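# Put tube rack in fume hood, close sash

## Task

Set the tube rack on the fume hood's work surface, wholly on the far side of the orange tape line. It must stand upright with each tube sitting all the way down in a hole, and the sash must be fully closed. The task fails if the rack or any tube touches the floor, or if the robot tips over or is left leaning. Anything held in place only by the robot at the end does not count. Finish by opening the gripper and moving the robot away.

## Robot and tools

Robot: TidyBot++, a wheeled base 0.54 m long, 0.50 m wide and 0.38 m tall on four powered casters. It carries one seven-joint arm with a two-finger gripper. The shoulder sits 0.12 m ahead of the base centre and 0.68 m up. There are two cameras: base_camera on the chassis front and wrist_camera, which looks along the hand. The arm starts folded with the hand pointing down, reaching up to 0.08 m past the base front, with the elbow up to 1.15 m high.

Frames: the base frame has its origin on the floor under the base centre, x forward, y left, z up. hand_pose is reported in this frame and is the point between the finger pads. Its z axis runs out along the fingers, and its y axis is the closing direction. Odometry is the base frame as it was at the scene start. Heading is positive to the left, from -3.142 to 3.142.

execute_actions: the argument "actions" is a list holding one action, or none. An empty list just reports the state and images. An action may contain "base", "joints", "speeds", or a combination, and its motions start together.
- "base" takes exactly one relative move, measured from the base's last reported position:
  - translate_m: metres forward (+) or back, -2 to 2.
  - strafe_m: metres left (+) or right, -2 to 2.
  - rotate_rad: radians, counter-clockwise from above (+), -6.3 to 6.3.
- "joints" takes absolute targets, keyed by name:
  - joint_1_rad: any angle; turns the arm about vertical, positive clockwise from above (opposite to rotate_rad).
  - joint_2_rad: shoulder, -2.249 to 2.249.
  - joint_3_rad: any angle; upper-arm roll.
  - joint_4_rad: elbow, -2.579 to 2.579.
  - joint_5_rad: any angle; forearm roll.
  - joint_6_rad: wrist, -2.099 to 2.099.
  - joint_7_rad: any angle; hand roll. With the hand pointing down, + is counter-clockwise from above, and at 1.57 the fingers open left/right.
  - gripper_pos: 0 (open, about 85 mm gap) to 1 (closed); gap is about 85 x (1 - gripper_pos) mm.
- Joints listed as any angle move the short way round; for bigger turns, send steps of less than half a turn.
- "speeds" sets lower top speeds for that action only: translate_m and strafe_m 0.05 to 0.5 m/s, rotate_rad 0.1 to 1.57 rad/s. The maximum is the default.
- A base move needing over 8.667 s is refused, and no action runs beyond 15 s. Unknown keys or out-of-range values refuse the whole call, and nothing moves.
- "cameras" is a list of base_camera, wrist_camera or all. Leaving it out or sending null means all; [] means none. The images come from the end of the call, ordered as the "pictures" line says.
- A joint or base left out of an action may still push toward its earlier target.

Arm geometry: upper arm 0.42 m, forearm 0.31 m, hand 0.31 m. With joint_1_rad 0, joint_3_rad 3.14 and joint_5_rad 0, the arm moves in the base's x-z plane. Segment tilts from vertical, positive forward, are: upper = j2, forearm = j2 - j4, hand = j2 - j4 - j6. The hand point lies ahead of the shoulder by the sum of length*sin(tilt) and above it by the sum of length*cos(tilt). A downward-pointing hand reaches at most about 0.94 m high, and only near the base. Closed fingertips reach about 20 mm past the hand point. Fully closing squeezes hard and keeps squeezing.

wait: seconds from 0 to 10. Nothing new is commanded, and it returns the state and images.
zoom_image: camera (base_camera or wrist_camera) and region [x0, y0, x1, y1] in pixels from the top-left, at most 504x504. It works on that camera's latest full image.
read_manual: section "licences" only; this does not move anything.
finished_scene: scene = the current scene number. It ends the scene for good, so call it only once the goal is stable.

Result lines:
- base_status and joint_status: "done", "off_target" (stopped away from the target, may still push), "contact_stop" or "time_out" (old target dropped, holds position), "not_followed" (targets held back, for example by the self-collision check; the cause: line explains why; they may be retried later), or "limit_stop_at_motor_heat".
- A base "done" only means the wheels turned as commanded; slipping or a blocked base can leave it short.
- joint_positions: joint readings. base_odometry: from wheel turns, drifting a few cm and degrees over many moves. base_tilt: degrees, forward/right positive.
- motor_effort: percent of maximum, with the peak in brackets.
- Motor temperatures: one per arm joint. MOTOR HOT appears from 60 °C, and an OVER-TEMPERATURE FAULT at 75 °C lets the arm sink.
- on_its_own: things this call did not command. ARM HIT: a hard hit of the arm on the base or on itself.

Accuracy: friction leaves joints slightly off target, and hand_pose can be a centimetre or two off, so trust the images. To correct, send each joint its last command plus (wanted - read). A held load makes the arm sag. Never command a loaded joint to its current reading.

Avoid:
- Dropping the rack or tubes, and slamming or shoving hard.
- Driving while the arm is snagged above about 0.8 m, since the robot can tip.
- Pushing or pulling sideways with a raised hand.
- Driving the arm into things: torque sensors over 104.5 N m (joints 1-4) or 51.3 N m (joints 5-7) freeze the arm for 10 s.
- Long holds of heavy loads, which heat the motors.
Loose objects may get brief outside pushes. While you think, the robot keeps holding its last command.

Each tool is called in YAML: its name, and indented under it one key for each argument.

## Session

execute_actions:
  actions:
    - {"joints":{"joint_4_rad":-2.0,"joint_6_rad":-0.1}}
  cameras: ["wrist_camera"]

execute_actions:
  actions:
    - {"base":{"rotate_rad":2.5}}
  cameras: ["wrist_camera"]

Scene clock: 1.73 s.
Motor temperatures (°C, as the motors report them): [35 34 30 35 38 44 37]
base_odometry: x=+0.000 y=+0.000 heading=+0.000 (m, m, rad; odometry frame)
base_tilt: forward=+1.0 right=-0.6 (deg)
base_status: not commanded
joint_positions: joint_1_rad=-0.020 joint_2_rad=-0.318 joint_3_rad=+3.099 joint_4_rad=-2.012 joint_5_rad=-0.027 joint_6_rad=-0.131 joint_7_rad=+1.608 gripper_pos=+0.000
joint_status: all done
motor_effort: joint_1_rad=+2(1) joint_2_rad=-11(11) joint_3_rad=+0(0) joint_4_rad=+23(24) joint_5_rad=+2(1) joint_6_rad=+8(8) joint_7_rad=-1(1) (%)
hand_pose: x=+0.5991 y=+0.0356 z=+0.9639 quat_wxyz=(-0.011, +0.791, +0.034, +0.611) (m; base frame)
pictures: wrist_camera
Images, in order (width x height): wrist_camera 644x476.

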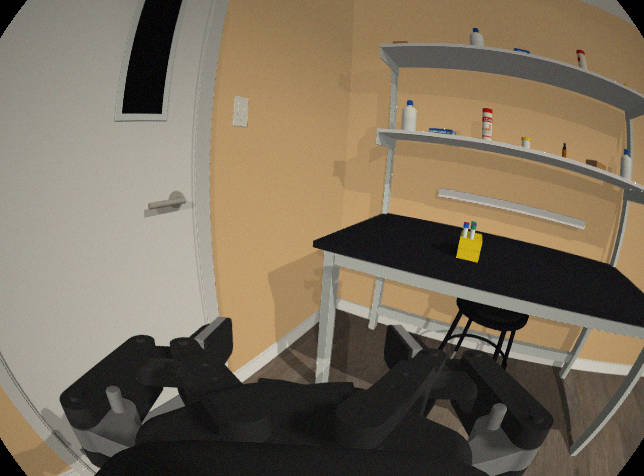

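Scene clock: 4.67 s.
Motor temperatures (°C, as the motors report them): [35 34 30 35 38 44 37]
base_odometry: x=+0.000 y=+0.000 heading=+2.500 (m, m, rad; odometry frame)
base_tilt: forward=+1.0 right=-0.6 (deg)
base_status: done
joint_positions: joint_1_rad=-0.020 joint_2_rad=-0.318 joint_3_rad=+3.099 joint_4_rad=-2.012 joint_5_rad=-0.027 joint_6_rad=-0.131 joint_7_rad=+1.608 gripper_pos=+0.000
joint_status: not commanded
motor_effort: joint_1_rad=+1(0) joint_2_rad=-10(13) joint_3_rad=+0(2) joint_4_rad=+24(23) joint_5_rad=+2(1) joint_6_rad=+8(9) joint_7_rad=-1(1) (%)
hand_pose: x=+0.5992 y=+0.0355 z=+0.9639 quat_wxyz=(-0.011, +0.791, +0.034, +0.611) (m; base frame)
pictures: wrist_camera
Images, in order (width x height): wrist_camera 644x476.

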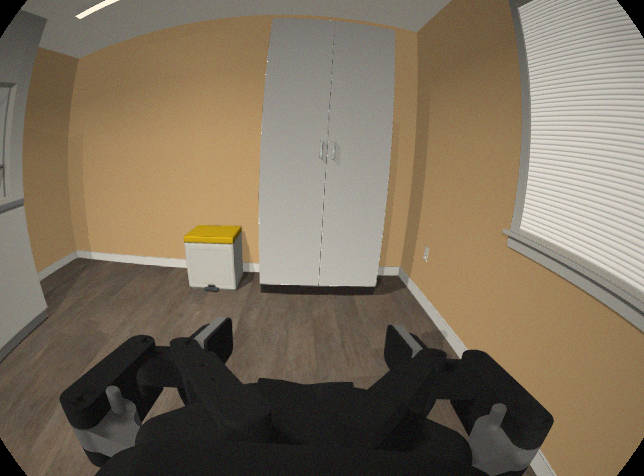

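execute_actions:
  actions:
    - {"base":{"rotate_rad":1.6},"joints":{"joint_1_rad":0,"joint_3_rad":3.16,"joint_7_rad":1.55}}
  cameras: ["wrist_camera"]

execute_actions:
  actions:
    - {"base":{"rotate_rad":1.57}}
  cameras: ["wrist_camera"]

Scene clock: 10.07 s.
Motor temperatures (°C, as the motors report them): [35 34 30 35 38 44 37]
base_odometry: x=+0.000 y=+0.000 heading=-2.184 (m, m, rad; odometry frame)
base_tilt: forward=+1.0 right=-0.7 (deg)
base_status: done
joint_positions: joint_1_rad=-0.004 joint_2_rad=-0.318 joint_3_rad=+3.157 joint_4_rad=-2.012 joint_5_rad=-0.027 joint_6_rad=-0.131 joint_7_rad=+1.570 gripper_pos=+0.000
joint_status: all done
motor_effort: joint_1_rad=+2(0) joint_2_rad=-11(14) joint_3_rad=+0(3) joint_4_rad=+23(23) joint_5_rad=+2(1) joint_6_rad=+9(8) joint_7_rad=-1(1) (%)
hand_pose: x=+0.6010 y=-0.0040 z=+0.9643 quat_wxyz=(-0.008, +0.791, -0.015, +0.612) (m; base frame)
pictures: wrist_camera
Images, in order (width x height): wrist_camera 644x476.

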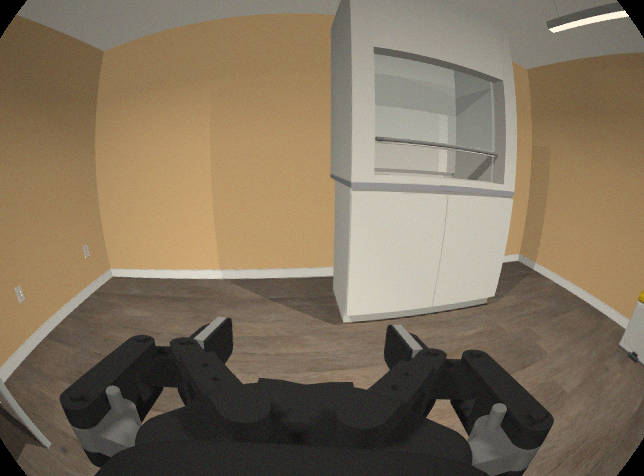

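Scene clock: 12.40 s.
Motor temperatures (°C, as the motors report them): [35 34 30 35 38 44 37]
base_odometry: x=+0.000 y=+0.000 heading=-0.614 (m, m, rad; odometry frame)
base_tilt: forward=+0.9 right=-0.6 (deg)
base_status: done
joint_positions: joint_1_rad=-0.004 joint_2_rad=-0.318 joint_3_rad=+3.156 joint_4_rad=-2.012 joint_5_rad=-0.027 joint_6_rad=-0.131 joint_7_rad=+1.570 gripper_pos=+0.000
joint_status: not commanded
motor_effort: joint_1_rad=+2(0) joint_2_rad=-11(13) joint_3_rad=+0(2) joint_4_rad=+23(23) joint_5_rad=+1(1) joint_6_rad=+8(8) joint_7_rad=-1(1) (%)
hand_pose: x=+0.6010 y=-0.0035 z=+0.9643 quat_wxyz=(-0.008, +0.791, -0.015, +0.612) (m; base frame)
pictures: wrist_camera
Images, in order (width x height): wrist_camera 644x476.

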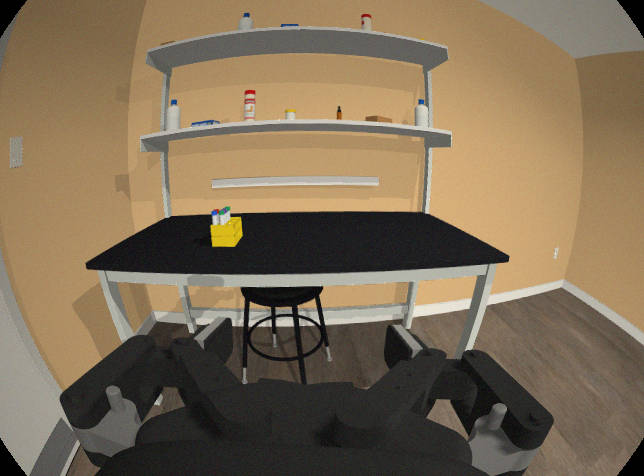

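execute_actions:
  actions:
    - {"base":{"strafe_m":0.3},"joints":{"joint_2_rad":0.3,"joint_4_rad":-1.9,"joint_6_rad":0.6}}
  cameras: ["wrist_camera"]

execute_actions:
  actions:
    - {"base":{"translate_m":0.2}}
  cameras: ["wrist_camera"]

Scene clock: 17.60 s.
Motor temperatures (°C, as the motors report them): [35 34 30 35 38 44 37]
base_odometry: x=+0.173 y=+0.245 heading=-0.613 (m, m, rad; odometry frame)
base_tilt: forward=+1.1 right=-0.6 (deg)
base_status: done
joint_positions: joint_1_rad=-0.004 joint_2_rad=+0.297 joint_3_rad=+3.156 joint_4_rad=-1.919 joint_5_rad=-0.027 joint_6_rad=+0.563 joint_7_rad=+1.570 gripper_pos=+0.000
joint_status: all done
motor_effort: joint_1_rad=+1(4) joint_2_rad=-33(35) joint_3_rad=-1(2) joint_4_rad=+20(23) joint_5_rad=+1(2) joint_6_rad=+9(10) joint_7_rad=-1(0) (%)
hand_pose: x=+0.8036 y=-0.0084 z=+0.8691 quat_wxyz=(+0.002, +0.736, -0.015, +0.677) (m; base frame)
pictures: wrist_camera
Images, in order (width x height): wrist_camera 644x476.

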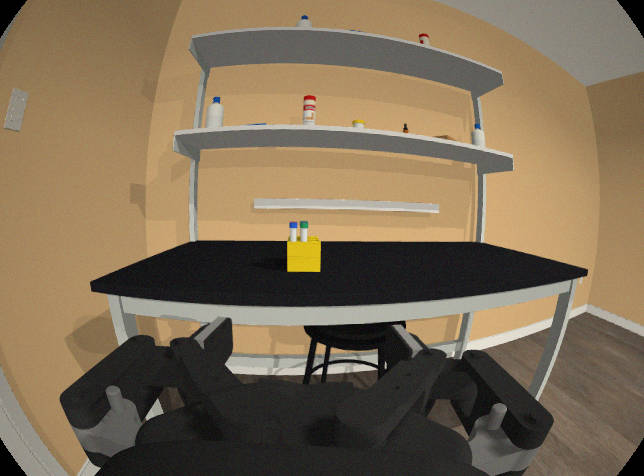

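Scene clock: 19.23 s.
Motor temperatures (°C, as the motors report them): [35 34 30 35 38 44 37]
base_odometry: x=+0.336 y=+0.130 heading=-0.613 (m, m, rad; odometry frame)
base_tilt: forward=+1.0 right=-0.6 (deg)
base_status: done
joint_positions: joint_1_rad=-0.004 joint_2_rad=+0.302 joint_3_rad=+3.156 joint_4_rad=-1.913 joint_5_rad=-0.027 joint_6_rad=+0.565 joint_7_rad=+1.570 gripper_pos=+0.000
joint_status: not commanded
motor_effort: joint_1_rad=+1(0) joint_2_rad=-33(37) joint_3_rad=-1(1) joint_4_rad=+20(21) joint_5_rad=+1(2) joint_6_rad=+9(9) joint_7_rad=-1(1) (%)
hand_pose: x=+0.8058 y=-0.0084 z=+0.8698 quat_wxyz=(+0.002, +0.735, -0.015, +0.678) (m; base frame)
pictures: wrist_camera
Images, in order (width x height): wrist_camera 644x476.

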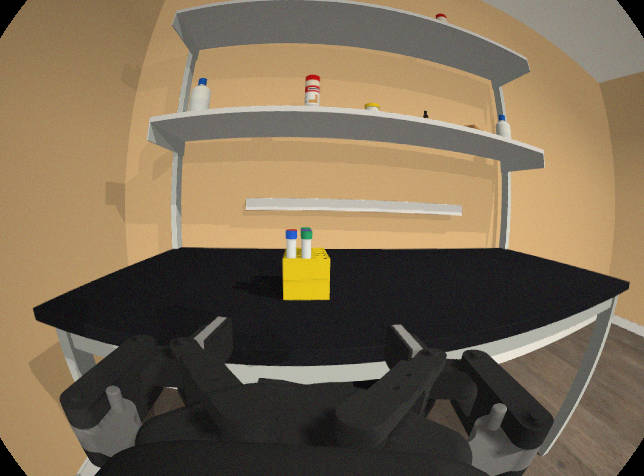

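execute_actions:
  actions:
    - {"base":{"strafe_m":0.035},"joints":{"joint_2_rad":0.36,"gripper_pos":1}}
  cameras: []

execute_actions:
  actions:
    - {"base":{"translate_m":0.3},"speeds":{"translate_m":0.08}}

Scene clock: 23.00 s.
Motor temperatures (°C, as the motors report them): [35 34 30 35 38 44 37]
base_odometry: x=+0.357 y=+0.159 heading=-0.613 (m, m, rad; odometry frame)
base_tilt: forward=+1.0 right=-0.6 (deg)
base_status: done
joint_positions: joint_1_rad=-0.006 joint_2_rad=+0.355 joint_3_rad=+3.156 joint_4_rad=-1.913 joint_5_rad=-0.027 joint_6_rad=+0.565 joint_7_rad=+1.570 gripper_pos=+0.999
joint_status: all done
motor_effort: joint_1_rad=+1(2) joint_2_rad=-34(37) joint_3_rad=+0(2) joint_4_rad=+19(19) joint_5_rad=+1(2) joint_6_rad=+9(9) joint_7_rad=-1(1) (%)
hand_pose: x=+0.8148 y=-0.0078 z=+0.8338 quat_wxyz=(+0.002, +0.752, -0.015, +0.659) (m; base frame)
pictures: none
No camera images: the call's "cameras" was empty. Leave "cameras" out to get every camera's image.

Scene clock: 27.27 s.
Motor temperatures (°C, as the motors report them): [35 34 30 35 38 44 37]
base_odometry: x=+0.602 y=-0.013 heading=-0.613 (m, m, rad; odometry frame)
base_tilt: forward=+1.0 right=-0.6 (deg)
base_status: done
joint_positions: joint_1_rad=-0.006 joint_2_rad=+0.355 joint_3_rad=+3.156 joint_4_rad=-1.912 joint_5_rad=-0.027 joint_6_rad=+0.566 joint_7_rad=+1.570 gripper_pos=+0.999
joint_status: not commanded
motor_effort: joint_1_rad=+2(1) joint_2_rad=-34(37) joint_3_rad=-1(1) joint_4_rad=+19(20) joint_5_rad=+2(2) joint_6_rad=+9(9) joint_7_rad=+0(1) (%)
hand_pose: x=+0.8152 y=-0.0078 z=+0.8338 quat_wxyz=(+0.002, +0.752, -0.015, +0.659) (m; base frame)
pictures: base_camera, wrist_camera
Images, in order (width x height): base_camera 644x364, wrist_camera 644x476.

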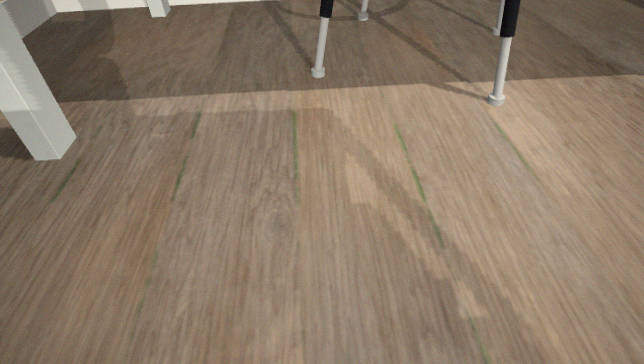

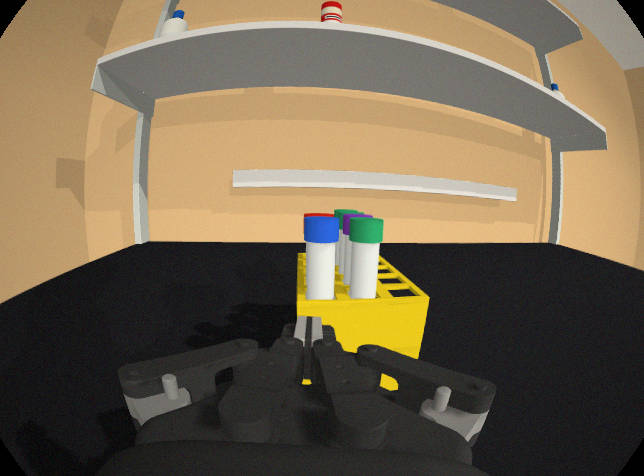

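execute_actions:
  actions:
    - {"base":{"translate_m":-0.04},"joints":{"gripper_pos":0}}
  cameras: []

execute_actions:
  actions:
    - {"base":{"strafe_m":-0.032}}
  cameras: ["wrist_camera"]

execute_actions:
  actions:
    - {"base":{"translate_m":0.095},"speeds":{"translate_m":0.05}}
  cameras: ["wrist_camera"]

Scene clock: 31.50 s.
Motor temperatures (°C, as the motors report them): [35 35 30 35 38 44 37]
base_odometry: x=+0.570 y=+0.010 heading=-0.614 (m, m, rad; odometry frame)
base_tilt: forward=+0.9 right=-0.6 (deg)
base_status: done
joint_positions: joint_1_rad=-0.006 joint_2_rad=+0.355 joint_3_rad=+3.156 joint_4_rad=-1.912 joint_5_rad=-0.027 joint_6_rad=+0.566 joint_7_rad=+1.570 gripper_pos=+0.000
joint_status: all done
motor_effort: joint_1_rad=+1(3) joint_2_rad=-34(38) joint_3_rad=+0(2) joint_4_rad=+19(20) joint_5_rad=+2(2) joint_6_rad=+9(9) joint_7_rad=+0(1) (%)
hand_pose: x=+0.8153 y=-0.0078 z=+0.8344 quat_wxyz=(+0.002, +0.751, -0.015, +0.660) (m; base frame)
pictures: none
No camera images: the call's "cameras" was empty. Leave "cameras" out to get every camera's image.

Scene clock: 32.40 s.
Motor temperatures (°C, as the motors report them): [35 35 30 35 38 44 37]
base_odometry: x=+0.551 y=-0.017 heading=-0.613 (m, m, rad; odometry frame)
base_tilt: forward=+1.0 right=-0.6 (deg)
base_status: done
joint_positions: joint_1_rad=+0.002 joint_2_rad=+0.355 joint_3_rad=+3.159 joint_4_rad=-1.912 joint_5_rad=-0.027 joint_6_rad=+0.566 joint_7_rad=+1.570 gripper_pos=+0.000
joint_status: not commanded
motor_effort: joint_1_rad=+1(4) joint_2_rad=-35(37) joint_3_rad=-1(2) joint_4_rad=+19(20) joint_5_rad=+2(2) joint_6_rad=+9(9) joint_7_rad=-1(1) (%)
hand_pose: x=+0.8152 y=-0.0145 z=+0.8344 quat_wxyz=(+0.006, +0.751, -0.018, +0.660) (m; base frame)
pictures: wrist_camera
Images, in order (width x height): wrist_camera 644x476.

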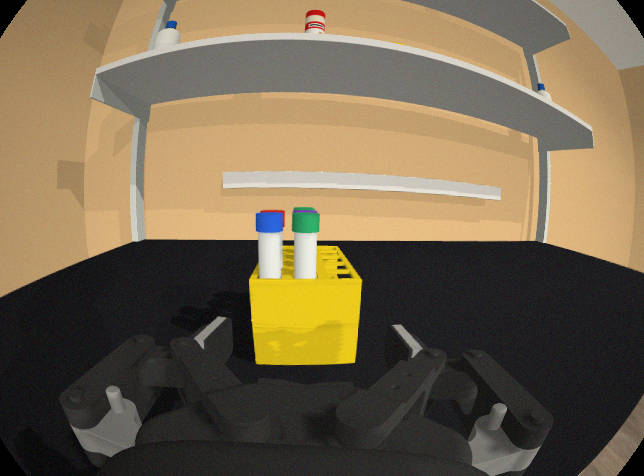

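Scene clock: 34.77 s.
Motor temperatures (°C, as the motors report them): [35 35 30 35 38 44 37]
base_odometry: x=+0.629 y=-0.072 heading=-0.614 (m, m, rad; odometry frame)
base_tilt: forward=+1.0 right=-0.6 (deg)
base_status: done
joint_positions: joint_1_rad=+0.002 joint_2_rad=+0.355 joint_3_rad=+3.159 joint_4_rad=-1.911 joint_5_rad=-0.027 joint_6_rad=+0.567 joint_7_rad=+1.570 gripper_pos=+0.000
joint_status: not commanded
motor_effort: joint_1_rad=+2(3) joint_2_rad=-35(38) joint_3_rad=-1(1) joint_4_rad=+20(22) joint_5_rad=+2(2) joint_6_rad=+9(9) joint_7_rad=+0(1) (%)
hand_pose: x=+0.8154 y=-0.0145 z=+0.8347 quat_wxyz=(+0.006, +0.751, -0.018, +0.660) (m; base frame)
pictures: wrist_camera
Images, in order (width x height): wrist_camera 644x476.

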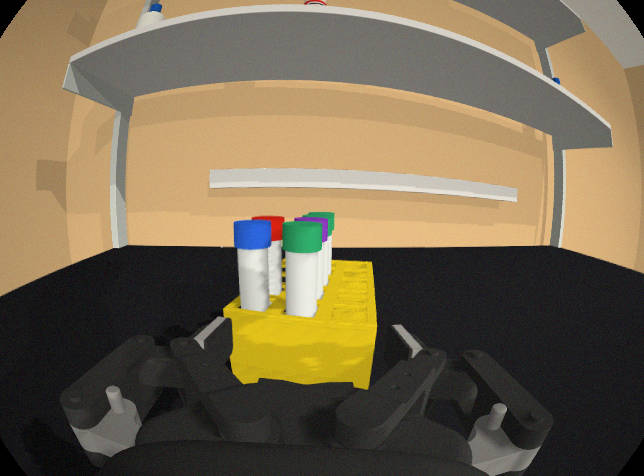

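execute_actions:
  actions:
    - {"base":{"translate_m":-0.05}}
  cameras: []

execute_actions:
  actions:
    - {"base":{"strafe_m":0.033},"joints":{"gripper_pos":1}}
  cameras: []

execute_actions:
  actions:
    - {"base":{"translate_m":0.13},"speeds":{"translate_m":0.06}}
  cameras: ["wrist_camera"]

Scene clock: 38.73 s.
Motor temperatures (°C, as the motors report them): [35 35 30 35 38 44 37]
base_odometry: x=+0.588 y=-0.043 heading=-0.614 (m, m, rad; odometry frame)
base_tilt: forward=+1.0 right=-0.6 (deg)
base_status: done
joint_positions: joint_1_rad=+0.002 joint_2_rad=+0.355 joint_3_rad=+3.159 joint_4_rad=-1.911 joint_5_rad=-0.027 joint_6_rad=+0.567 joint_7_rad=+1.570 gripper_pos=+0.000
joint_status: not commanded
motor_effort: joint_1_rad=+2(0) joint_2_rad=-35(38) joint_3_rad=+0(2) joint_4_rad=+18(21) joint_5_rad=+2(2) joint_6_rad=+9(9) joint_7_rad=-1(0) (%)
hand_pose: x=+0.8155 y=-0.0145 z=+0.8349 quat_wxyz=(+0.006, +0.751, -0.018, +0.660) (m; base frame)
pictures: none
No camera images: the call's "cameras" was empty. Leave "cameras" out to get every camera's image.

Scene clock: 39.83 s.
Motor temperatures (°C, as the motors report them): [35 35 30 35 38 44 37]
base_odometry: x=+0.607 y=-0.016 heading=-0.614 (m, m, rad; odometry frame)
base_tilt: forward=+1.0 right=-0.6 (deg)
base_status: done
joint_positions: joint_1_rad=-0.003 joint_2_rad=+0.355 joint_3_rad=+3.158 joint_4_rad=-1.911 joint_5_rad=-0.027 joint_6_rad=+0.567 joint_7_rad=+1.570 gripper_pos=+0.999
joint_status: all done
motor_effort: joint_1_rad=+1(2) joint_2_rad=-35(36) joint_3_rad=-1(3) joint_4_rad=+19(20) joint_5_rad=+1(2) joint_6_rad=+9(9) joint_7_rad=-1(1) (%)
hand_pose: x=+0.8156 y=-0.0107 z=+0.8349 quat_wxyz=(+0.004, +0.751, -0.016, +0.660) (m; base frame)
pictures: none
No camera images: the call's "cameras" was empty. Leave "cameras" out to get every camera's image.

Scene clock: 42.50 s.
Motor temperatures (°C, as the motors report them): [35 35 30 35 38 44 37]
base_odometry: x=+0.714 y=-0.090 heading=-0.613 (m, m, rad; odometry frame)
base_tilt: forward=+1.1 right=-0.6 (deg)
base_status: done
joint_positions: joint_1_rad=-0.003 joint_2_rad=+0.356 joint_3_rad=+3.158 joint_4_rad=-1.911 joint_5_rad=-0.027 joint_6_rad=+0.568 joint_7_rad=+1.570 gripper_pos=+0.999
joint_status: not commanded
motor_effort: joint_1_rad=+1(0) joint_2_rad=-35(38) joint_3_rad=-1(1) joint_4_rad=+18(20) joint_5_rad=+2(2) joint_6_rad=+9(9) joint_7_rad=-1(1) (%)
hand_pose: x=+0.8157 y=-0.0107 z=+0.8350 quat_wxyz=(+0.004, +0.751, -0.016, +0.660) (m; base frame)
pictures: wrist_camera
Images, in order (width x height): wrist_camera 644x476.

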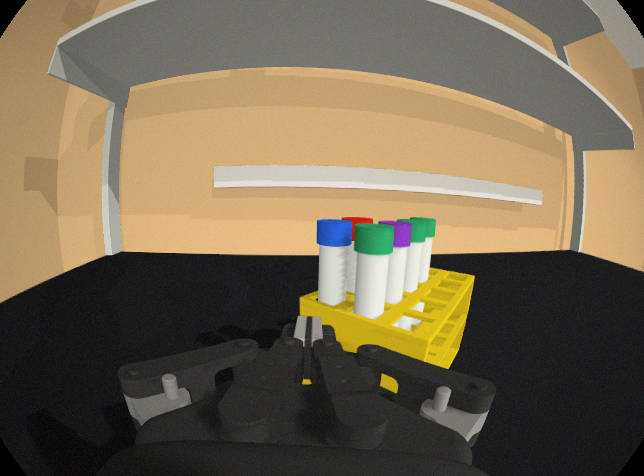

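execute_actions:
  actions:
    - {"base":{"translate_m":0.05},"speeds":{"translate_m":0.06}}
  cameras: ["wrist_camera"]

execute_actions:
  actions:
    - {"base":{"translate_m":-0.2}}
  cameras: []

execute_actions:
  actions:
    - {"base":{"strafe_m":-1.0},"joints":{"gripper_pos":0.5}}
  cameras: []

execute_actions:
  actions:
    - {"base":{"rotate_rad":0.75}}
  cameras: []

execute_actions:
  actions:
    - {"base":{"translate_m":0.3},"speeds":{"translate_m":0.2}}

Scene clock: 50.30 s.
Motor temperatures (°C, as the motors report them): [35 35 30 35 38 44 38]
base_odometry: x=+0.755 y=-0.119 heading=-0.613 (m, m, rad; odometry frame)
base_tilt: forward=+1.0 right=-0.6 (deg)
base_status: done
joint_positions: joint_1_rad=-0.003 joint_2_rad=+0.356 joint_3_rad=+3.158 joint_4_rad=-1.911 joint_5_rad=-0.027 joint_6_rad=+0.568 joint_7_rad=+1.570 gripper_pos=+0.999
joint_status: not commanded
motor_effort: joint_1_rad=+1(2) joint_2_rad=-35(38) joint_3_rad=-1(1) joint_4_rad=+20(20) joint_5_rad=+2(1) joint_6_rad=+8(9) joint_7_rad=-1(1) (%)
hand_pose: x=+0.8158 y=-0.0107 z=+0.8346 quat_wxyz=(+0.004, +0.751, -0.016, +0.660) (m; base frame)
pictures: wrist_camera
Images, in order (width x height): wrist_camera 644x476.

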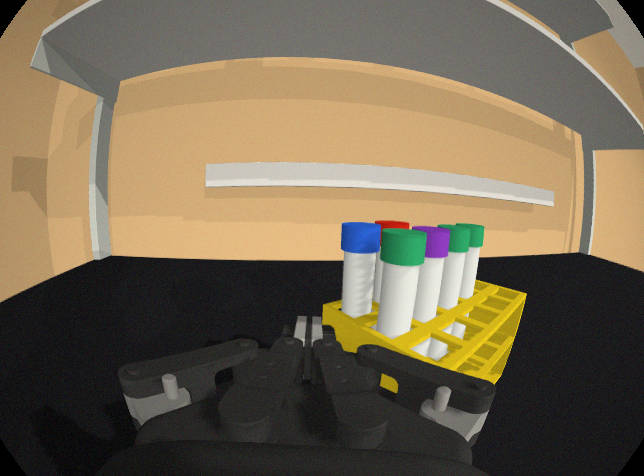

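Scene clock: 51.97 s.
Motor temperatures (°C, as the motors report them): [35 35 30 35 38 44 38]
base_odometry: x=+0.591 y=-0.004 heading=-0.613 (m, m, rad; odometry frame)
base_tilt: forward=+0.9 right=-0.6 (deg)
base_status: done
joint_positions: joint_1_rad=-0.003 joint_2_rad=+0.356 joint_3_rad=+3.158 joint_4_rad=-1.910 joint_5_rad=-0.027 joint_6_rad=+0.568 joint_7_rad=+1.570 gripper_pos=+0.999
joint_status: not commanded
motor_effort: joint_1_rad=+1(3) joint_2_rad=-35(38) joint_3_rad=-1(3) joint_4_rad=+19(20) joint_5_rad=+2(2) joint_6_rad=+9(10) joint_7_rad=-1(1) (%)
hand_pose: x=+0.8159 y=-0.0111 z=+0.8349 quat_wxyz=(+0.004, +0.751, -0.016, +0.660) (m; base frame)
pictures: none
No camera images: the call's "cameras" was empty. Leave "cameras" out to get every camera's image.

Scene clock: 55.33 s.
Motor temperatures (°C, as the motors report them): [35 35 30 35 38 44 38]
base_odometry: x=+0.015 y=-0.821 heading=-0.614 (m, m, rad; odometry frame)
base_tilt: forward=+0.9 right=-0.6 (deg)
base_status: done
joint_positions: joint_1_rad=+0.000 joint_2_rad=+0.356 joint_3_rad=+3.158 joint_4_rad=-1.910 joint_5_rad=-0.027 joint_6_rad=+0.568 joint_7_rad=+1.570 gripper_pos=+0.500
joint_status: all done
motor_effort: joint_1_rad=+1(4) joint_2_rad=-34(35) joint_3_rad=-1(2) joint_4_rad=+20(19) joint_5_rad=+2(2) joint_6_rad=+9(9) joint_7_rad=-1(1) (%)
hand_pose: x=+0.8159 y=-0.0129 z=+0.8349 quat_wxyz=(+0.005, +0.751, -0.017, +0.660) (m; base frame)
pictures: none
No camera images: the call's "cameras" was empty. Leave "cameras" out to get every camera's image.

Scene clock: 57.23 s.
Motor temperatures (°C, as the motors report them): [35 35 30 35 38 44 38]
base_odometry: x=+0.015 y=-0.821 heading=+0.136 (m, m, rad; odometry frame)
base_tilt: forward=+0.9 right=-0.5 (deg)
base_status: done
joint_positions: joint_1_rad=-0.008 joint_2_rad=+0.356 joint_3_rad=+3.153 joint_4_rad=-1.910 joint_5_rad=-0.027 joint_6_rad=+0.568 joint_7_rad=+1.570 gripper_pos=+0.500
joint_status: not commanded
motor_effort: joint_1_rad=+2(6) joint_2_rad=-35(36) joint_3_rad=-1(3) joint_4_rad=+19(20) joint_5_rad=+1(1) joint_6_rad=+9(9) joint_7_rad=-1(1) (%)
hand_pose: x=+0.8159 y=-0.0043 z=+0.8349 quat_wxyz=(+0.000, +0.751, -0.013, +0.660) (m; base frame)
pictures: none
No camera images: the call's "cameras" was empty. Leave "cameras" out to get every camera's image.

Scene clock: 59.50 s.
Motor temperatures (°C, as the motors report them): [35 35 30 35 38 44 38]
base_odometry: x=+0.312 y=-0.780 heading=+0.137 (m, m, rad; odometry frame)
base_tilt: forward=+1.0 right=-0.6 (deg)
base_status: done
joint_positions: joint_1_rad=-0.008 joint_2_rad=+0.357 joint_3_rad=+3.153 joint_4_rad=-1.910 joint_5_rad=-0.027 joint_6_rad=+0.568 joint_7_rad=+1.570 gripper_pos=+0.500
joint_status: not commanded
motor_effort: joint_1_rad=+1(1) joint_2_rad=-34(38) joint_3_rad=+0(1) joint_4_rad=+20(20) joint_5_rad=+2(2) joint_6_rad=+8(9) joint_7_rad=-1(1) (%)
hand_pose: x=+0.8161 y=-0.0043 z=+0.8347 quat_wxyz=(+0.000, +0.751, -0.013, +0.660) (m; base frame)
pictures: base_camera, wrist_camera
Images, in order (width x height): base_camera 644x364, wrist_camera 644x476.

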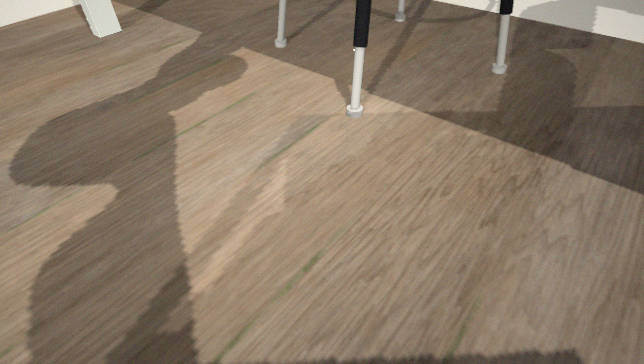

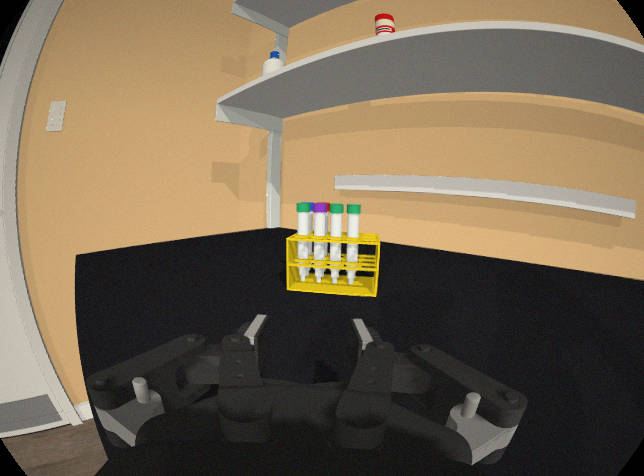

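execute_actions:
  actions:
    - {"base":{"strafe_m":-0.09},"joints":{"joint_2_rad":0.37}}
  cameras: []

execute_actions:
  actions:
    - {"base":{"translate_m":0.15},"speeds":{"translate_m":0.1}}
  cameras: ["wrist_camera"]

Scene clock: 63.43 s.
Motor temperatures (°C, as the motors report them): [35 35 30 35 38 44 38]
base_odometry: x=+0.325 y=-0.869 heading=+0.137 (m, m, rad; odometry frame)
base_tilt: forward=+1.0 right=-0.6 (deg)
base_status: done
joint_positions: joint_1_rad=+0.003 joint_2_rad=+0.360 joint_3_rad=+3.159 joint_4_rad=-1.910 joint_5_rad=-0.027 joint_6_rad=+0.568 joint_7_rad=+1.570 gripper_pos=+0.500
joint_status: all done
motor_effort: joint_1_rad=+2(5) joint_2_rad=-35(36) joint_3_rad=+0(2) joint_4_rad=+20(20) joint_5_rad=+2(0) joint_6_rad=+8(9) joint_7_rad=-1(1) (%)
hand_pose: x=+0.8165 y=-0.0154 z=+0.8325 quat_wxyz=(+0.006, +0.752, -0.018, +0.659) (m; base frame)
pictures: none
No camera images: the call's "cameras" was empty. Leave "cameras" out to get every camera's image.

Scene clock: 65.50 s.
Motor temperatures (°C, as the motors report them): [35 35 30 35 38 44 38]
base_odometry: x=+0.474 y=-0.849 heading=+0.137 (m, m, rad; odometry frame)
base_tilt: forward=+1.0 right=-0.6 (deg)
base_status: done
joint_positions: joint_1_rad=+0.003 joint_2_rad=+0.364 joint_3_rad=+3.159 joint_4_rad=-1.909 joint_5_rad=-0.027 joint_6_rad=+0.569 joint_7_rad=+1.570 gripper_pos=+0.500
joint_status: not commanded
motor_effort: joint_1_rad=+2(1) joint_2_rad=-36(37) joint_3_rad=+0(1) joint_4_rad=+19(21) joint_5_rad=+2(2) joint_6_rad=+9(9) joint_7_rad=-1(1) (%)
hand_pose: x=+0.8171 y=-0.0155 z=+0.8304 quat_wxyz=(+0.006, +0.753, -0.018, +0.658) (m; base frame)
pictures: wrist_camera
Images, in order (width x height): wrist_camera 644x476.

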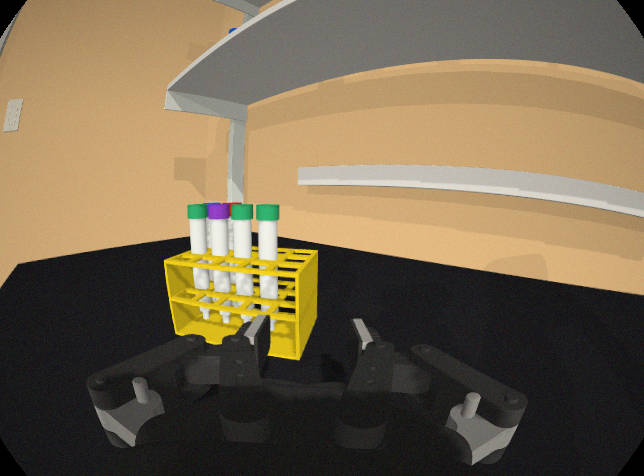

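execute_actions:
  actions:
    - {"base":{"translate_m":0.1},"speeds":{"translate_m":0.05}}
  cameras: ["wrist_camera"]

Scene clock: 69.60 s.
Motor temperatures (°C, as the motors report them): [35 35 30 35 38 44 38]
base_odometry: x=+0.573 y=-0.835 heading=+0.137 (m, m, rad; odometry frame)
base_tilt: forward=+1.0 right=-0.6 (deg)
base_status: done
joint_positions: joint_1_rad=+0.003 joint_2_rad=+0.364 joint_3_rad=+3.159 joint_4_rad=-1.909 joint_5_rad=-0.027 joint_6_rad=+0.569 joint_7_rad=+1.570 gripper_pos=+0.500
joint_status: not commanded
motor_effort: joint_1_rad=+1(0) joint_2_rad=-34(37) joint_3_rad=+0(2) joint_4_rad=+19(20) joint_5_rad=+1(2) joint_6_rad=+9(9) joint_7_rad=+0(1) (%)
hand_pose: x=+0.8173 y=-0.0155 z=+0.8300 quat_wxyz=(+0.006, +0.753, -0.018, +0.658) (m; base frame)
pictures: wrist_camera
Images, in order (width x height): wrist_camera 644x476.

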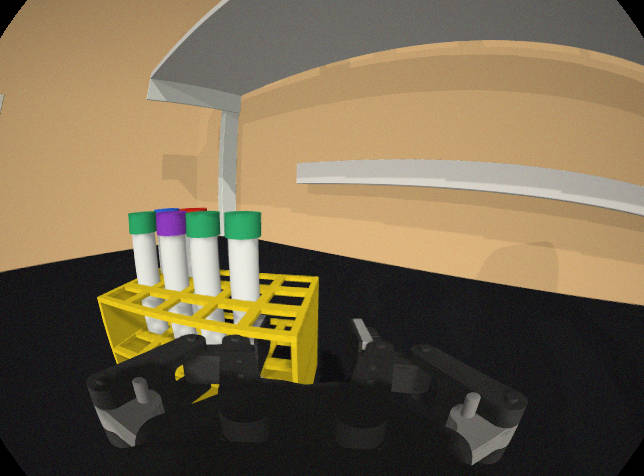

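execute_actions:
  actions:
    - {"joints":{"gripper_pos":1}}
  cameras: []

execute_actions:
  actions:
    - {"joints":{"joint_4_rad":-1.7,"joint_6_rad":0.35}}
  cameras: ["wrist_camera"]

execute_actions:
  actions:
    - {"base":{"translate_m":-0.6},"speeds":{"translate_m":0.25},"joints":{"joint_2_rad":0.15,"joint_6_rad":0.14}}
  cameras: []

execute_actions:
  actions:
    - {"base":{"rotate_rad":-2.3},"speeds":{"rotate_rad":0.5},"joints":{"joint_4_rad":-1.1,"joint_6_rad":-0.46}}

Scene clock: 76.17 s.
Motor temperatures (°C, as the motors report them): [35 35 30 35 38 44 38]
base_odometry: x=+0.573 y=-0.835 heading=+0.137 (m, m, rad; odometry frame)
base_tilt: forward=+1.0 right=-0.6 (deg)
base_status: not commanded
joint_positions: joint_1_rad=+0.003 joint_2_rad=+0.364 joint_3_rad=+3.159 joint_4_rad=-1.909 joint_5_rad=-0.027 joint_6_rad=+0.569 joint_7_rad=+1.570 gripper_pos=+0.981
joint_status: all done
motor_effort: joint_1_rad=+0(1) joint_2_rad=-35(37) joint_3_rad=+0(1) joint_4_rad=+20(21) joint_5_rad=+1(1) joint_6_rad=+9(9) joint_7_rad=-1(1) (%)
hand_pose: x=+0.8173 y=-0.0155 z=+0.8301 quat_wxyz=(+0.006, +0.753, -0.018, +0.658) (m; base frame)
pictures: none
No camera images: the call's "cameras" was empty. Leave "cameras" out to get every camera's image.

Scene clock: 77.37 s.
Motor temperatures (°C, as the motors report them): [35 36 30 35 38 44 38]
base_odometry: x=+0.573 y=-0.835 heading=+0.137 (m, m, rad; odometry frame)
base_tilt: forward=+1.0 right=-0.5 (deg)
base_status: not commanded
joint_positions: joint_1_rad=+0.003 joint_2_rad=+0.368 joint_3_rad=+3.159 joint_4_rad=-1.721 joint_5_rad=-0.027 joint_6_rad=+0.379 joint_7_rad=+1.570 gripper_pos=+0.981
joint_status: all done
motor_effort: joint_1_rad=+1(1) joint_2_rad=-39(39) joint_3_rad=-1(0) joint_4_rad=+22(21) joint_5_rad=+2(2) joint_6_rad=+10(10) joint_7_rad=-1(1) (%)
hand_pose: x=+0.8519 y=-0.0144 z=+0.8753 quat_wxyz=(+0.004, +0.754, -0.018, +0.656) (m; base frame)
pictures: wrist_camera
Images, in order (width x height): wrist_camera 644x476.

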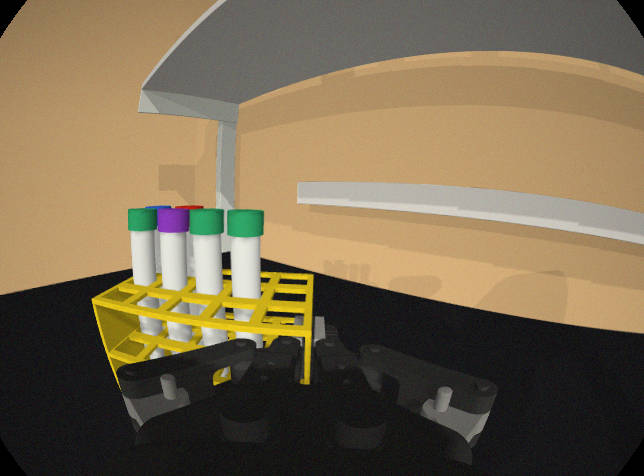

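Scene clock: 80.63 s.
Motor temperatures (°C, as the motors report them): [35 36 30 35 38 44 38]
base_odometry: x=-0.022 y=-0.918 heading=+0.137 (m, m, rad; odometry frame)
base_tilt: forward=+1.0 right=-0.6 (deg)
base_status: done
joint_positions: joint_1_rad=+0.002 joint_2_rad=+0.153 joint_3_rad=+3.159 joint_4_rad=-1.715 joint_5_rad=-0.027 joint_6_rad=+0.168 joint_7_rad=+1.570 gripper_pos=+0.981
joint_status: all done
motor_effort: joint_1_rad=+1(3) joint_2_rad=-32(43) joint_3_rad=+0(2) joint_4_rad=+24(25) joint_5_rad=+2(1) joint_6_rad=+10(11) joint_7_rad=-1(1) (%)
hand_pose: x=+0.7925 y=-0.0125 z=+0.9656 quat_wxyz=(+0.000, +0.751, -0.018, +0.660) (m; base frame)
pictures: none
No camera images: the call's "cameras" was empty. Leave "cameras" out to get every camera's image.

Scene clock: 86.03 s.
Motor temperatures (°C, as the motors report them): [35 36 30 35 38 44 38]
base_odometry: x=-0.022 y=-0.918 heading=-2.162 (m, m, rad; odometry frame)
base_tilt: forward=+1.0 right=-0.6 (deg)
base_status: done
joint_positions: joint_1_rad=+0.003 joint_2_rad=+0.153 joint_3_rad=+3.163 joint_4_rad=-1.123 joint_5_rad=-0.027 joint_6_rad=-0.430 joint_7_rad=+1.570 gripper_pos=+0.981
joint_status: all done
motor_effort: joint_1_rad=+1(5) joint_2_rad=-32(35) joint_3_rad=+0(3) joint_4_rad=+24(26) joint_5_rad=+1(0) joint_6_rad=+10(10) joint_7_rad=-1(1) (%)
hand_pose: x=+0.7928 y=-0.0095 z=+1.1467 quat_wxyz=(-0.003, +0.753, -0.013, +0.658) (m; base frame)
pictures: base_camera, wrist_camera
Images, in order (width x height): base_camera 644x364, wrist_camera 644x476.

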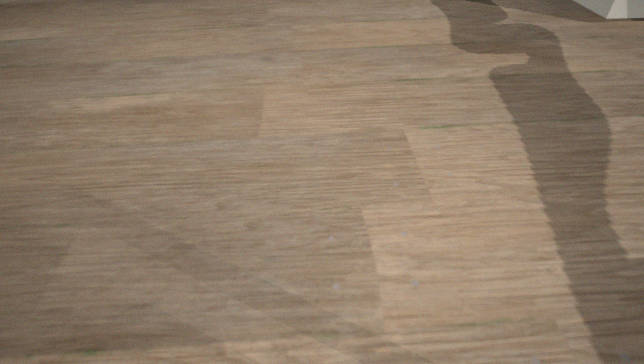

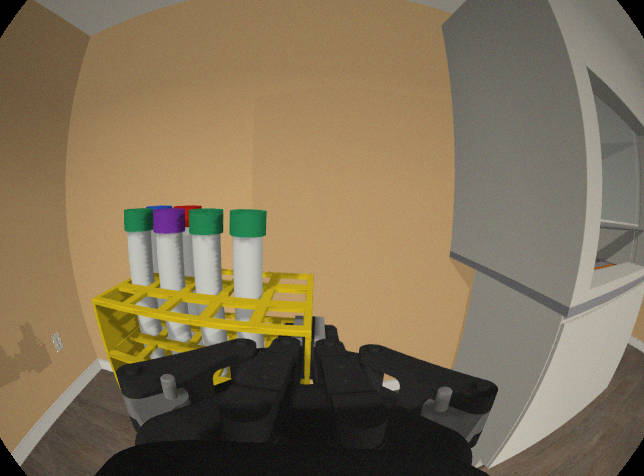

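execute_actions:
  actions:
    - {"base":{"strafe_m":-1.25},"speeds":{"strafe_m":0.25}}

execute_actions:
  actions:
    - {"base":{"translate_m":0.15},"speeds":{"translate_m":0.1}}
  cameras: ["wrist_camera"]

Scene clock: 95.27 s.
Motor temperatures (°C, as the motors report them): [35 36 30 35 38 44 38]
base_odometry: x=-1.059 y=-0.219 heading=-2.163 (m, m, rad; odometry frame)
base_tilt: forward=+1.0 right=-0.6 (deg)
base_status: done
joint_positions: joint_1_rad=+0.002 joint_2_rad=+0.153 joint_3_rad=+3.162 joint_4_rad=-1.123 joint_5_rad=-0.027 joint_6_rad=-0.431 joint_7_rad=+1.570 gripper_pos=+0.981
joint_status: not commanded
motor_effort: joint_1_rad=+1(2) joint_2_rad=-32(34) joint_3_rad=-1(2) joint_4_rad=+25(25) joint_5_rad=+1(1) joint_6_rad=+10(10) joint_7_rad=-1(1) (%)
hand_pose: x=+0.7928 y=-0.0084 z=+1.1466 quat_wxyz=(-0.004, +0.753, -0.013, +0.657) (m; base frame)
pictures: base_camera, wrist_camera
Images, in order (width x height): base_camera 644x364, wrist_camera 644x476.

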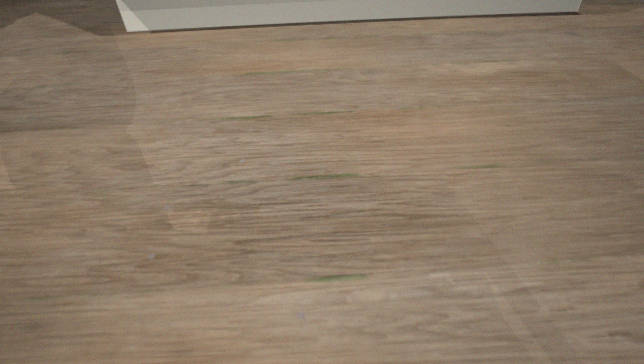

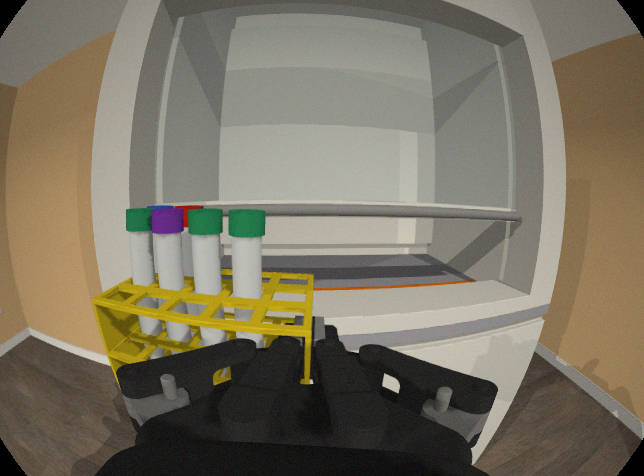

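Scene clock: 97.33 s.
Motor temperatures (°C, as the motors report them): [35 36 30 35 38 44 38]
base_odometry: x=-1.143 y=-0.344 heading=-2.163 (m, m, rad; odometry frame)
base_tilt: forward=+1.0 right=-0.6 (deg)
base_status: done
joint_positions: joint_1_rad=+0.002 joint_2_rad=+0.158 joint_3_rad=+3.162 joint_4_rad=-1.122 joint_5_rad=-0.027 joint_6_rad=-0.432 joint_7_rad=+1.570 gripper_pos=+0.981
joint_status: not commanded
motor_effort: joint_1_rad=+1(0) joint_2_rad=-32(35) joint_3_rad=+0(1) joint_4_rad=+24(25) joint_5_rad=+1(1) joint_6_rad=+10(10) joint_7_rad=-1(1) (%)
hand_pose: x=+0.7949 y=-0.0084 z=+1.1431 quat_wxyz=(-0.004, +0.755, -0.013, +0.655) (m; base frame)
pictures: wrist_camera
Images, in order (width x height): wrist_camera 644x476.

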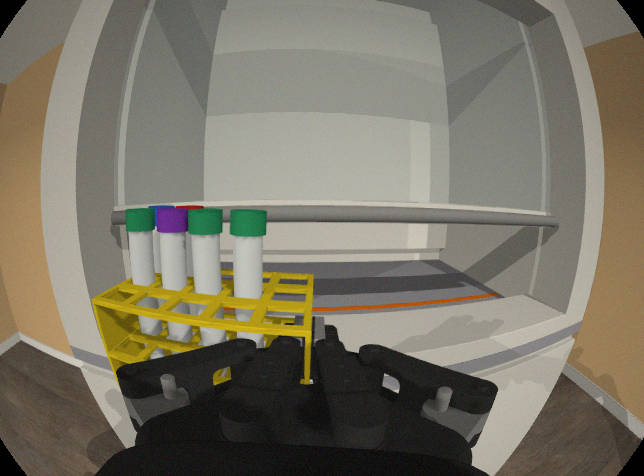

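execute_actions:
  actions:
    - {"base":{"rotate_rad":0.07},"speeds":{"rotate_rad":0.2},"joints":{"joint_4_rad":-1.34,"joint_6_rad":-0.16}}
  cameras: []

execute_actions:
  actions:
    - {"base":{"strafe_m":-0.15},"speeds":{"strafe_m":0.2}}
  cameras: []

execute_actions:
  actions:
    - {"base":{"translate_m":0.2},"speeds":{"translate_m":0.08}}

Scene clock: 102.97 s.
Motor temperatures (°C, as the motors report them): [35 36 30 35 38 44 38]
base_odometry: x=-1.143 y=-0.344 heading=-2.093 (m, m, rad; odometry frame)
base_tilt: forward=+1.0 right=-0.6 (deg)
base_status: done
joint_positions: joint_1_rad=-0.001 joint_2_rad=+0.159 joint_3_rad=+3.161 joint_4_rad=-1.335 joint_5_rad=-0.027 joint_6_rad=-0.205 joint_7_rad=+1.570 gripper_pos=+0.981
joint_status: all done
motor_effort: joint_1_rad=+1(3) joint_2_rad=-34(35) joint_3_rad=+0(3) joint_4_rad=+25(24) joint_5_rad=+1(0) joint_6_rad=+10(10) joint_7_rad=-1(1) (%)
hand_pose: x=+0.8078 y=-0.0081 z=+1.0819 quat_wxyz=(-0.004, +0.751, -0.014, +0.661) (m; base frame)
pictures: none
No camera images: the call's "cameras" was empty. Leave "cameras" out to get every camera's image.

Scene clock: 104.50 s.
Motor temperatures (°C, as the motors report them): [35 36 30 35 38 44 38]
base_odometry: x=-1.273 y=-0.269 heading=-2.093 (m, m, rad; odometry frame)
base_tilt: forward=+1.0 right=-0.6 (deg)
base_status: done
joint_positions: joint_1_rad=+0.001 joint_2_rad=+0.159 joint_3_rad=+3.160 joint_4_rad=-1.335 joint_5_rad=-0.027 joint_6_rad=-0.203 joint_7_rad=+1.570 gripper_pos=+0.981
joint_status: not commanded
motor_effort: joint_1_rad=+1(4) joint_2_rad=-33(35) joint_3_rad=+0(3) joint_4_rad=+25(25) joint_5_rad=+1(1) joint_6_rad=+10(10) joint_7_rad=-1(1) (%)
hand_pose: x=+0.8078 y=-0.0090 z=+1.0822 quat_wxyz=(-0.003, +0.750, -0.014, +0.661) (m; base frame)
pictures: none
No camera images: the call's "cameras" was empty. Leave "cameras" out to get every camera's image.

Scene clock: 107.53 s.
Motor temperatures (°C, as the motors report them): [35 36 30 36 38 44 38]
base_odometry: x=-1.373 y=-0.443 heading=-2.093 (m, m, rad; odometry frame)
base_tilt: forward=+1.0 right=-0.6 (deg)
base_status: done
joint_positions: joint_1_rad=+0.001 joint_2_rad=+0.159 joint_3_rad=+3.160 joint_4_rad=-1.336 joint_5_rad=-0.027 joint_6_rad=-0.202 joint_7_rad=+1.570 gripper_pos=+0.981
joint_status: not commanded
motor_effort: joint_1_rad=+1(1) joint_2_rad=-32(36) joint_3_rad=-1(1) joint_4_rad=+24(27) joint_5_rad=+1(1) joint_6_rad=+10(11) joint_7_rad=-1(1) (%)
hand_pose: x=+0.8082 y=-0.0090 z=+1.0818 quat_wxyz=(-0.003, +0.750, -0.014, +0.661) (m; base frame)
pictures: base_camera, wrist_camera
Images, in order (width x height): base_camera 644x364, wrist_camera 644x476.

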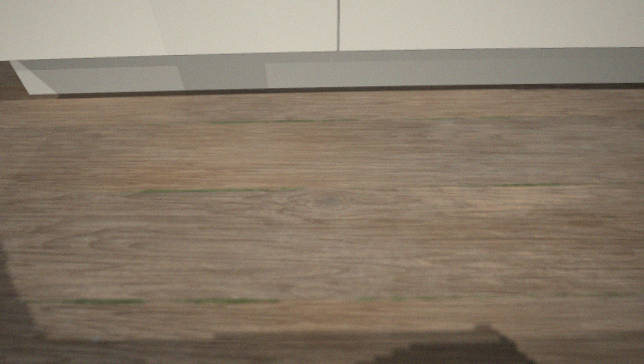

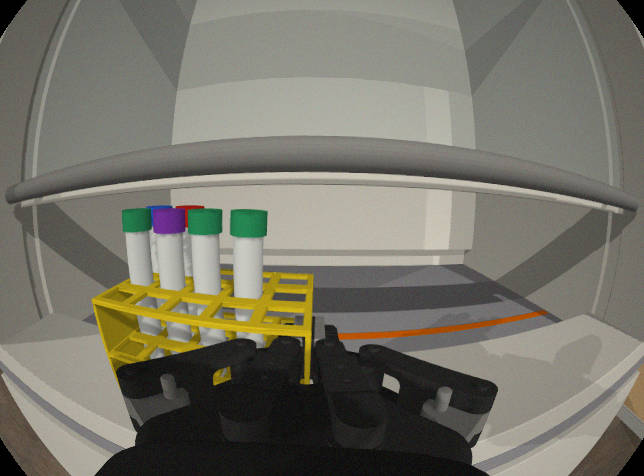

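Similar to before; same sequence.

execute_actions:
  actions:
    - {"base":{"translate_m":0.11},"speeds":{"translate_m":0.08}}
  cameras: []

execute_actions:
  actions:
    - {"base":{"translate_m":0.25},"speeds":{"translate_m":0.07},"joints":{"joint_4_rad":-1.41,"joint_6_rad":-0.09}}
  cameras: ["wrist_camera"]

execute_actions:
  actions:
    - {"joints":{"joint_4_rad":-1.53,"joint_6_rad":0.03}}
  cameras: []

execute_actions:
  actions:
    - {"joints":{"joint_4_rad":-1.59,"joint_6_rad":0.09}}
  cameras: ["wrist_camera"]

Scene clock: 113.47 s.
Motor temperatures (°C, as the motors report them): [35 36 30 36 38 44 38]
base_odometry: x=-1.428 y=-0.538 heading=-2.093 (m, m, rad; odometry frame)
base_tilt: forward=+1.0 right=-0.6 (deg)
base_status: done
joint_positions: joint_1_rad=+0.001 joint_2_rad=+0.160 joint_3_rad=+3.160 joint_4_rad=-1.336 joint_5_rad=-0.027 joint_6_rad=-0.202 joint_7_rad=+1.570 gripper_pos=+0.981
joint_status: not commanded
motor_effort: joint_1_rad=+1(0) joint_2_rad=-32(36) joint_3_rad=-1(1) joint_4_rad=+24(25) joint_5_rad=+1(1) joint_6_rad=+10(10) joint_7_rad=-1(1) (%)
hand_pose: x=+0.8083 y=-0.0090 z=+1.0818 quat_wxyz=(-0.003, +0.750, -0.014, +0.661) (m; base frame)
pictures: none
No camera images: the call's "cameras" was empty. Leave "cameras" out to get every camera's image.

Scene clock: 117.53 s.
Motor temperatures (°C, as the motors report them): [35 36 30 36 38 44 38]
base_odometry: x=-1.553 y=-0.755 heading=-2.093 (m, m, rad; odometry frame)
base_tilt: forward=+1.1 right=-0.6 (deg)
base_status: done
joint_positions: joint_1_rad=+0.001 joint_2_rad=+0.158 joint_3_rad=+3.160 joint_4_rad=-1.406 joint_5_rad=-0.027 joint_6_rad=-0.135 joint_7_rad=+1.570 gripper_pos=+0.981
joint_status: all done
motor_effort: joint_1_rad=+1(0) joint_2_rad=-33(36) joint_3_rad=+0(2) joint_4_rad=+25(26) joint_5_rad=+1(1) joint_6_rad=+10(10) joint_7_rad=-1(1) (%)
hand_pose: x=+0.8085 y=-0.0097 z=+1.0600 quat_wxyz=(-0.003, +0.751, -0.015, +0.661) (m; base frame)
pictures: wrist_camera
Images, in order (width x height): wrist_camera 644x476.

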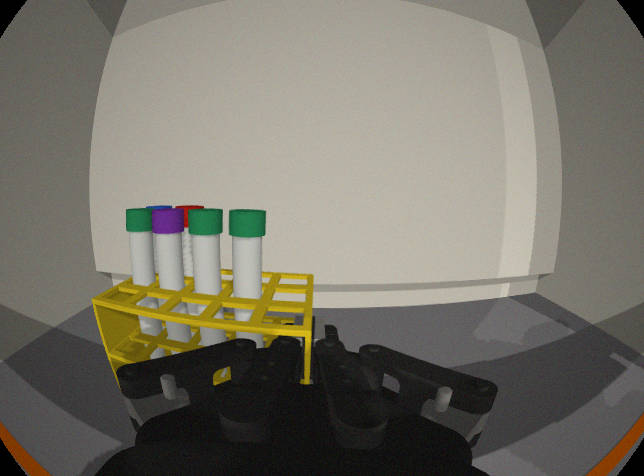

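Scene clock: 118.50 s.
Motor temperatures (°C, as the motors report them): [35 36 30 36 38 44 38]
base_odometry: x=-1.553 y=-0.755 heading=-2.093 (m, m, rad; odometry frame)
base_tilt: forward=+0.9 right=-0.6 (deg)
base_status: not commanded
joint_positions: joint_1_rad=+0.001 joint_2_rad=+0.158 joint_3_rad=+3.160 joint_4_rad=-1.527 joint_5_rad=-0.027 joint_6_rad=-0.016 joint_7_rad=+1.570 gripper_pos=+0.981
joint_status: all done
motor_effort: joint_1_rad=+2(1) joint_2_rad=-33(34) joint_3_rad=-1(0) joint_4_rad=+25(27) joint_5_rad=+1(1) joint_6_rad=+10(11) joint_7_rad=-1(1) (%)
hand_pose: x=+0.8063 y=-0.0107 z=+1.0208 quat_wxyz=(-0.002, +0.752, -0.016, +0.659) (m; base frame)
pictures: none
No camera images: the call's "cameras" was empty. Leave "cameras" out to get every camera's image.

Scene clock: 119.30 s.
Motor temperatures (°C, as the motors report them): [35 36 30 36 38 45 38]
base_odometry: x=-1.553 y=-0.755 heading=-2.093 (m, m, rad; odometry frame)
base_tilt: forward=+1.0 right=-0.5 (deg)
base_status: not commanded
joint_positions: joint_1_rad=+0.001 joint_2_rad=+0.158 joint_3_rad=+3.160 joint_4_rad=-1.585 joint_5_rad=-0.027 joint_6_rad=+0.044 joint_7_rad=+1.570 gripper_pos=+0.981
joint_status: all done
motor_effort: joint_1_rad=+1(1) joint_2_rad=-32(34) joint_3_rad=-1(0) joint_4_rad=+24(26) joint_5_rad=+1(1) joint_6_rad=+10(10) joint_7_rad=-1(1) (%)
hand_pose: x=+0.8038 y=-0.0112 z=+1.0034 quat_wxyz=(-0.001, +0.751, -0.017, +0.660) (m; base frame)
pictures: wrist_camera
Images, in order (width x height): wrist_camera 644x476.

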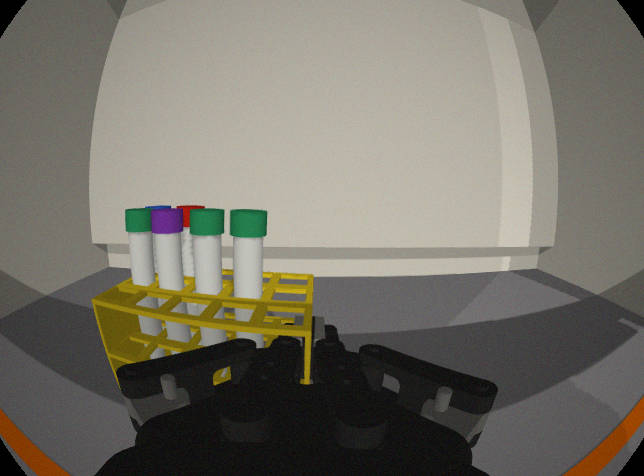

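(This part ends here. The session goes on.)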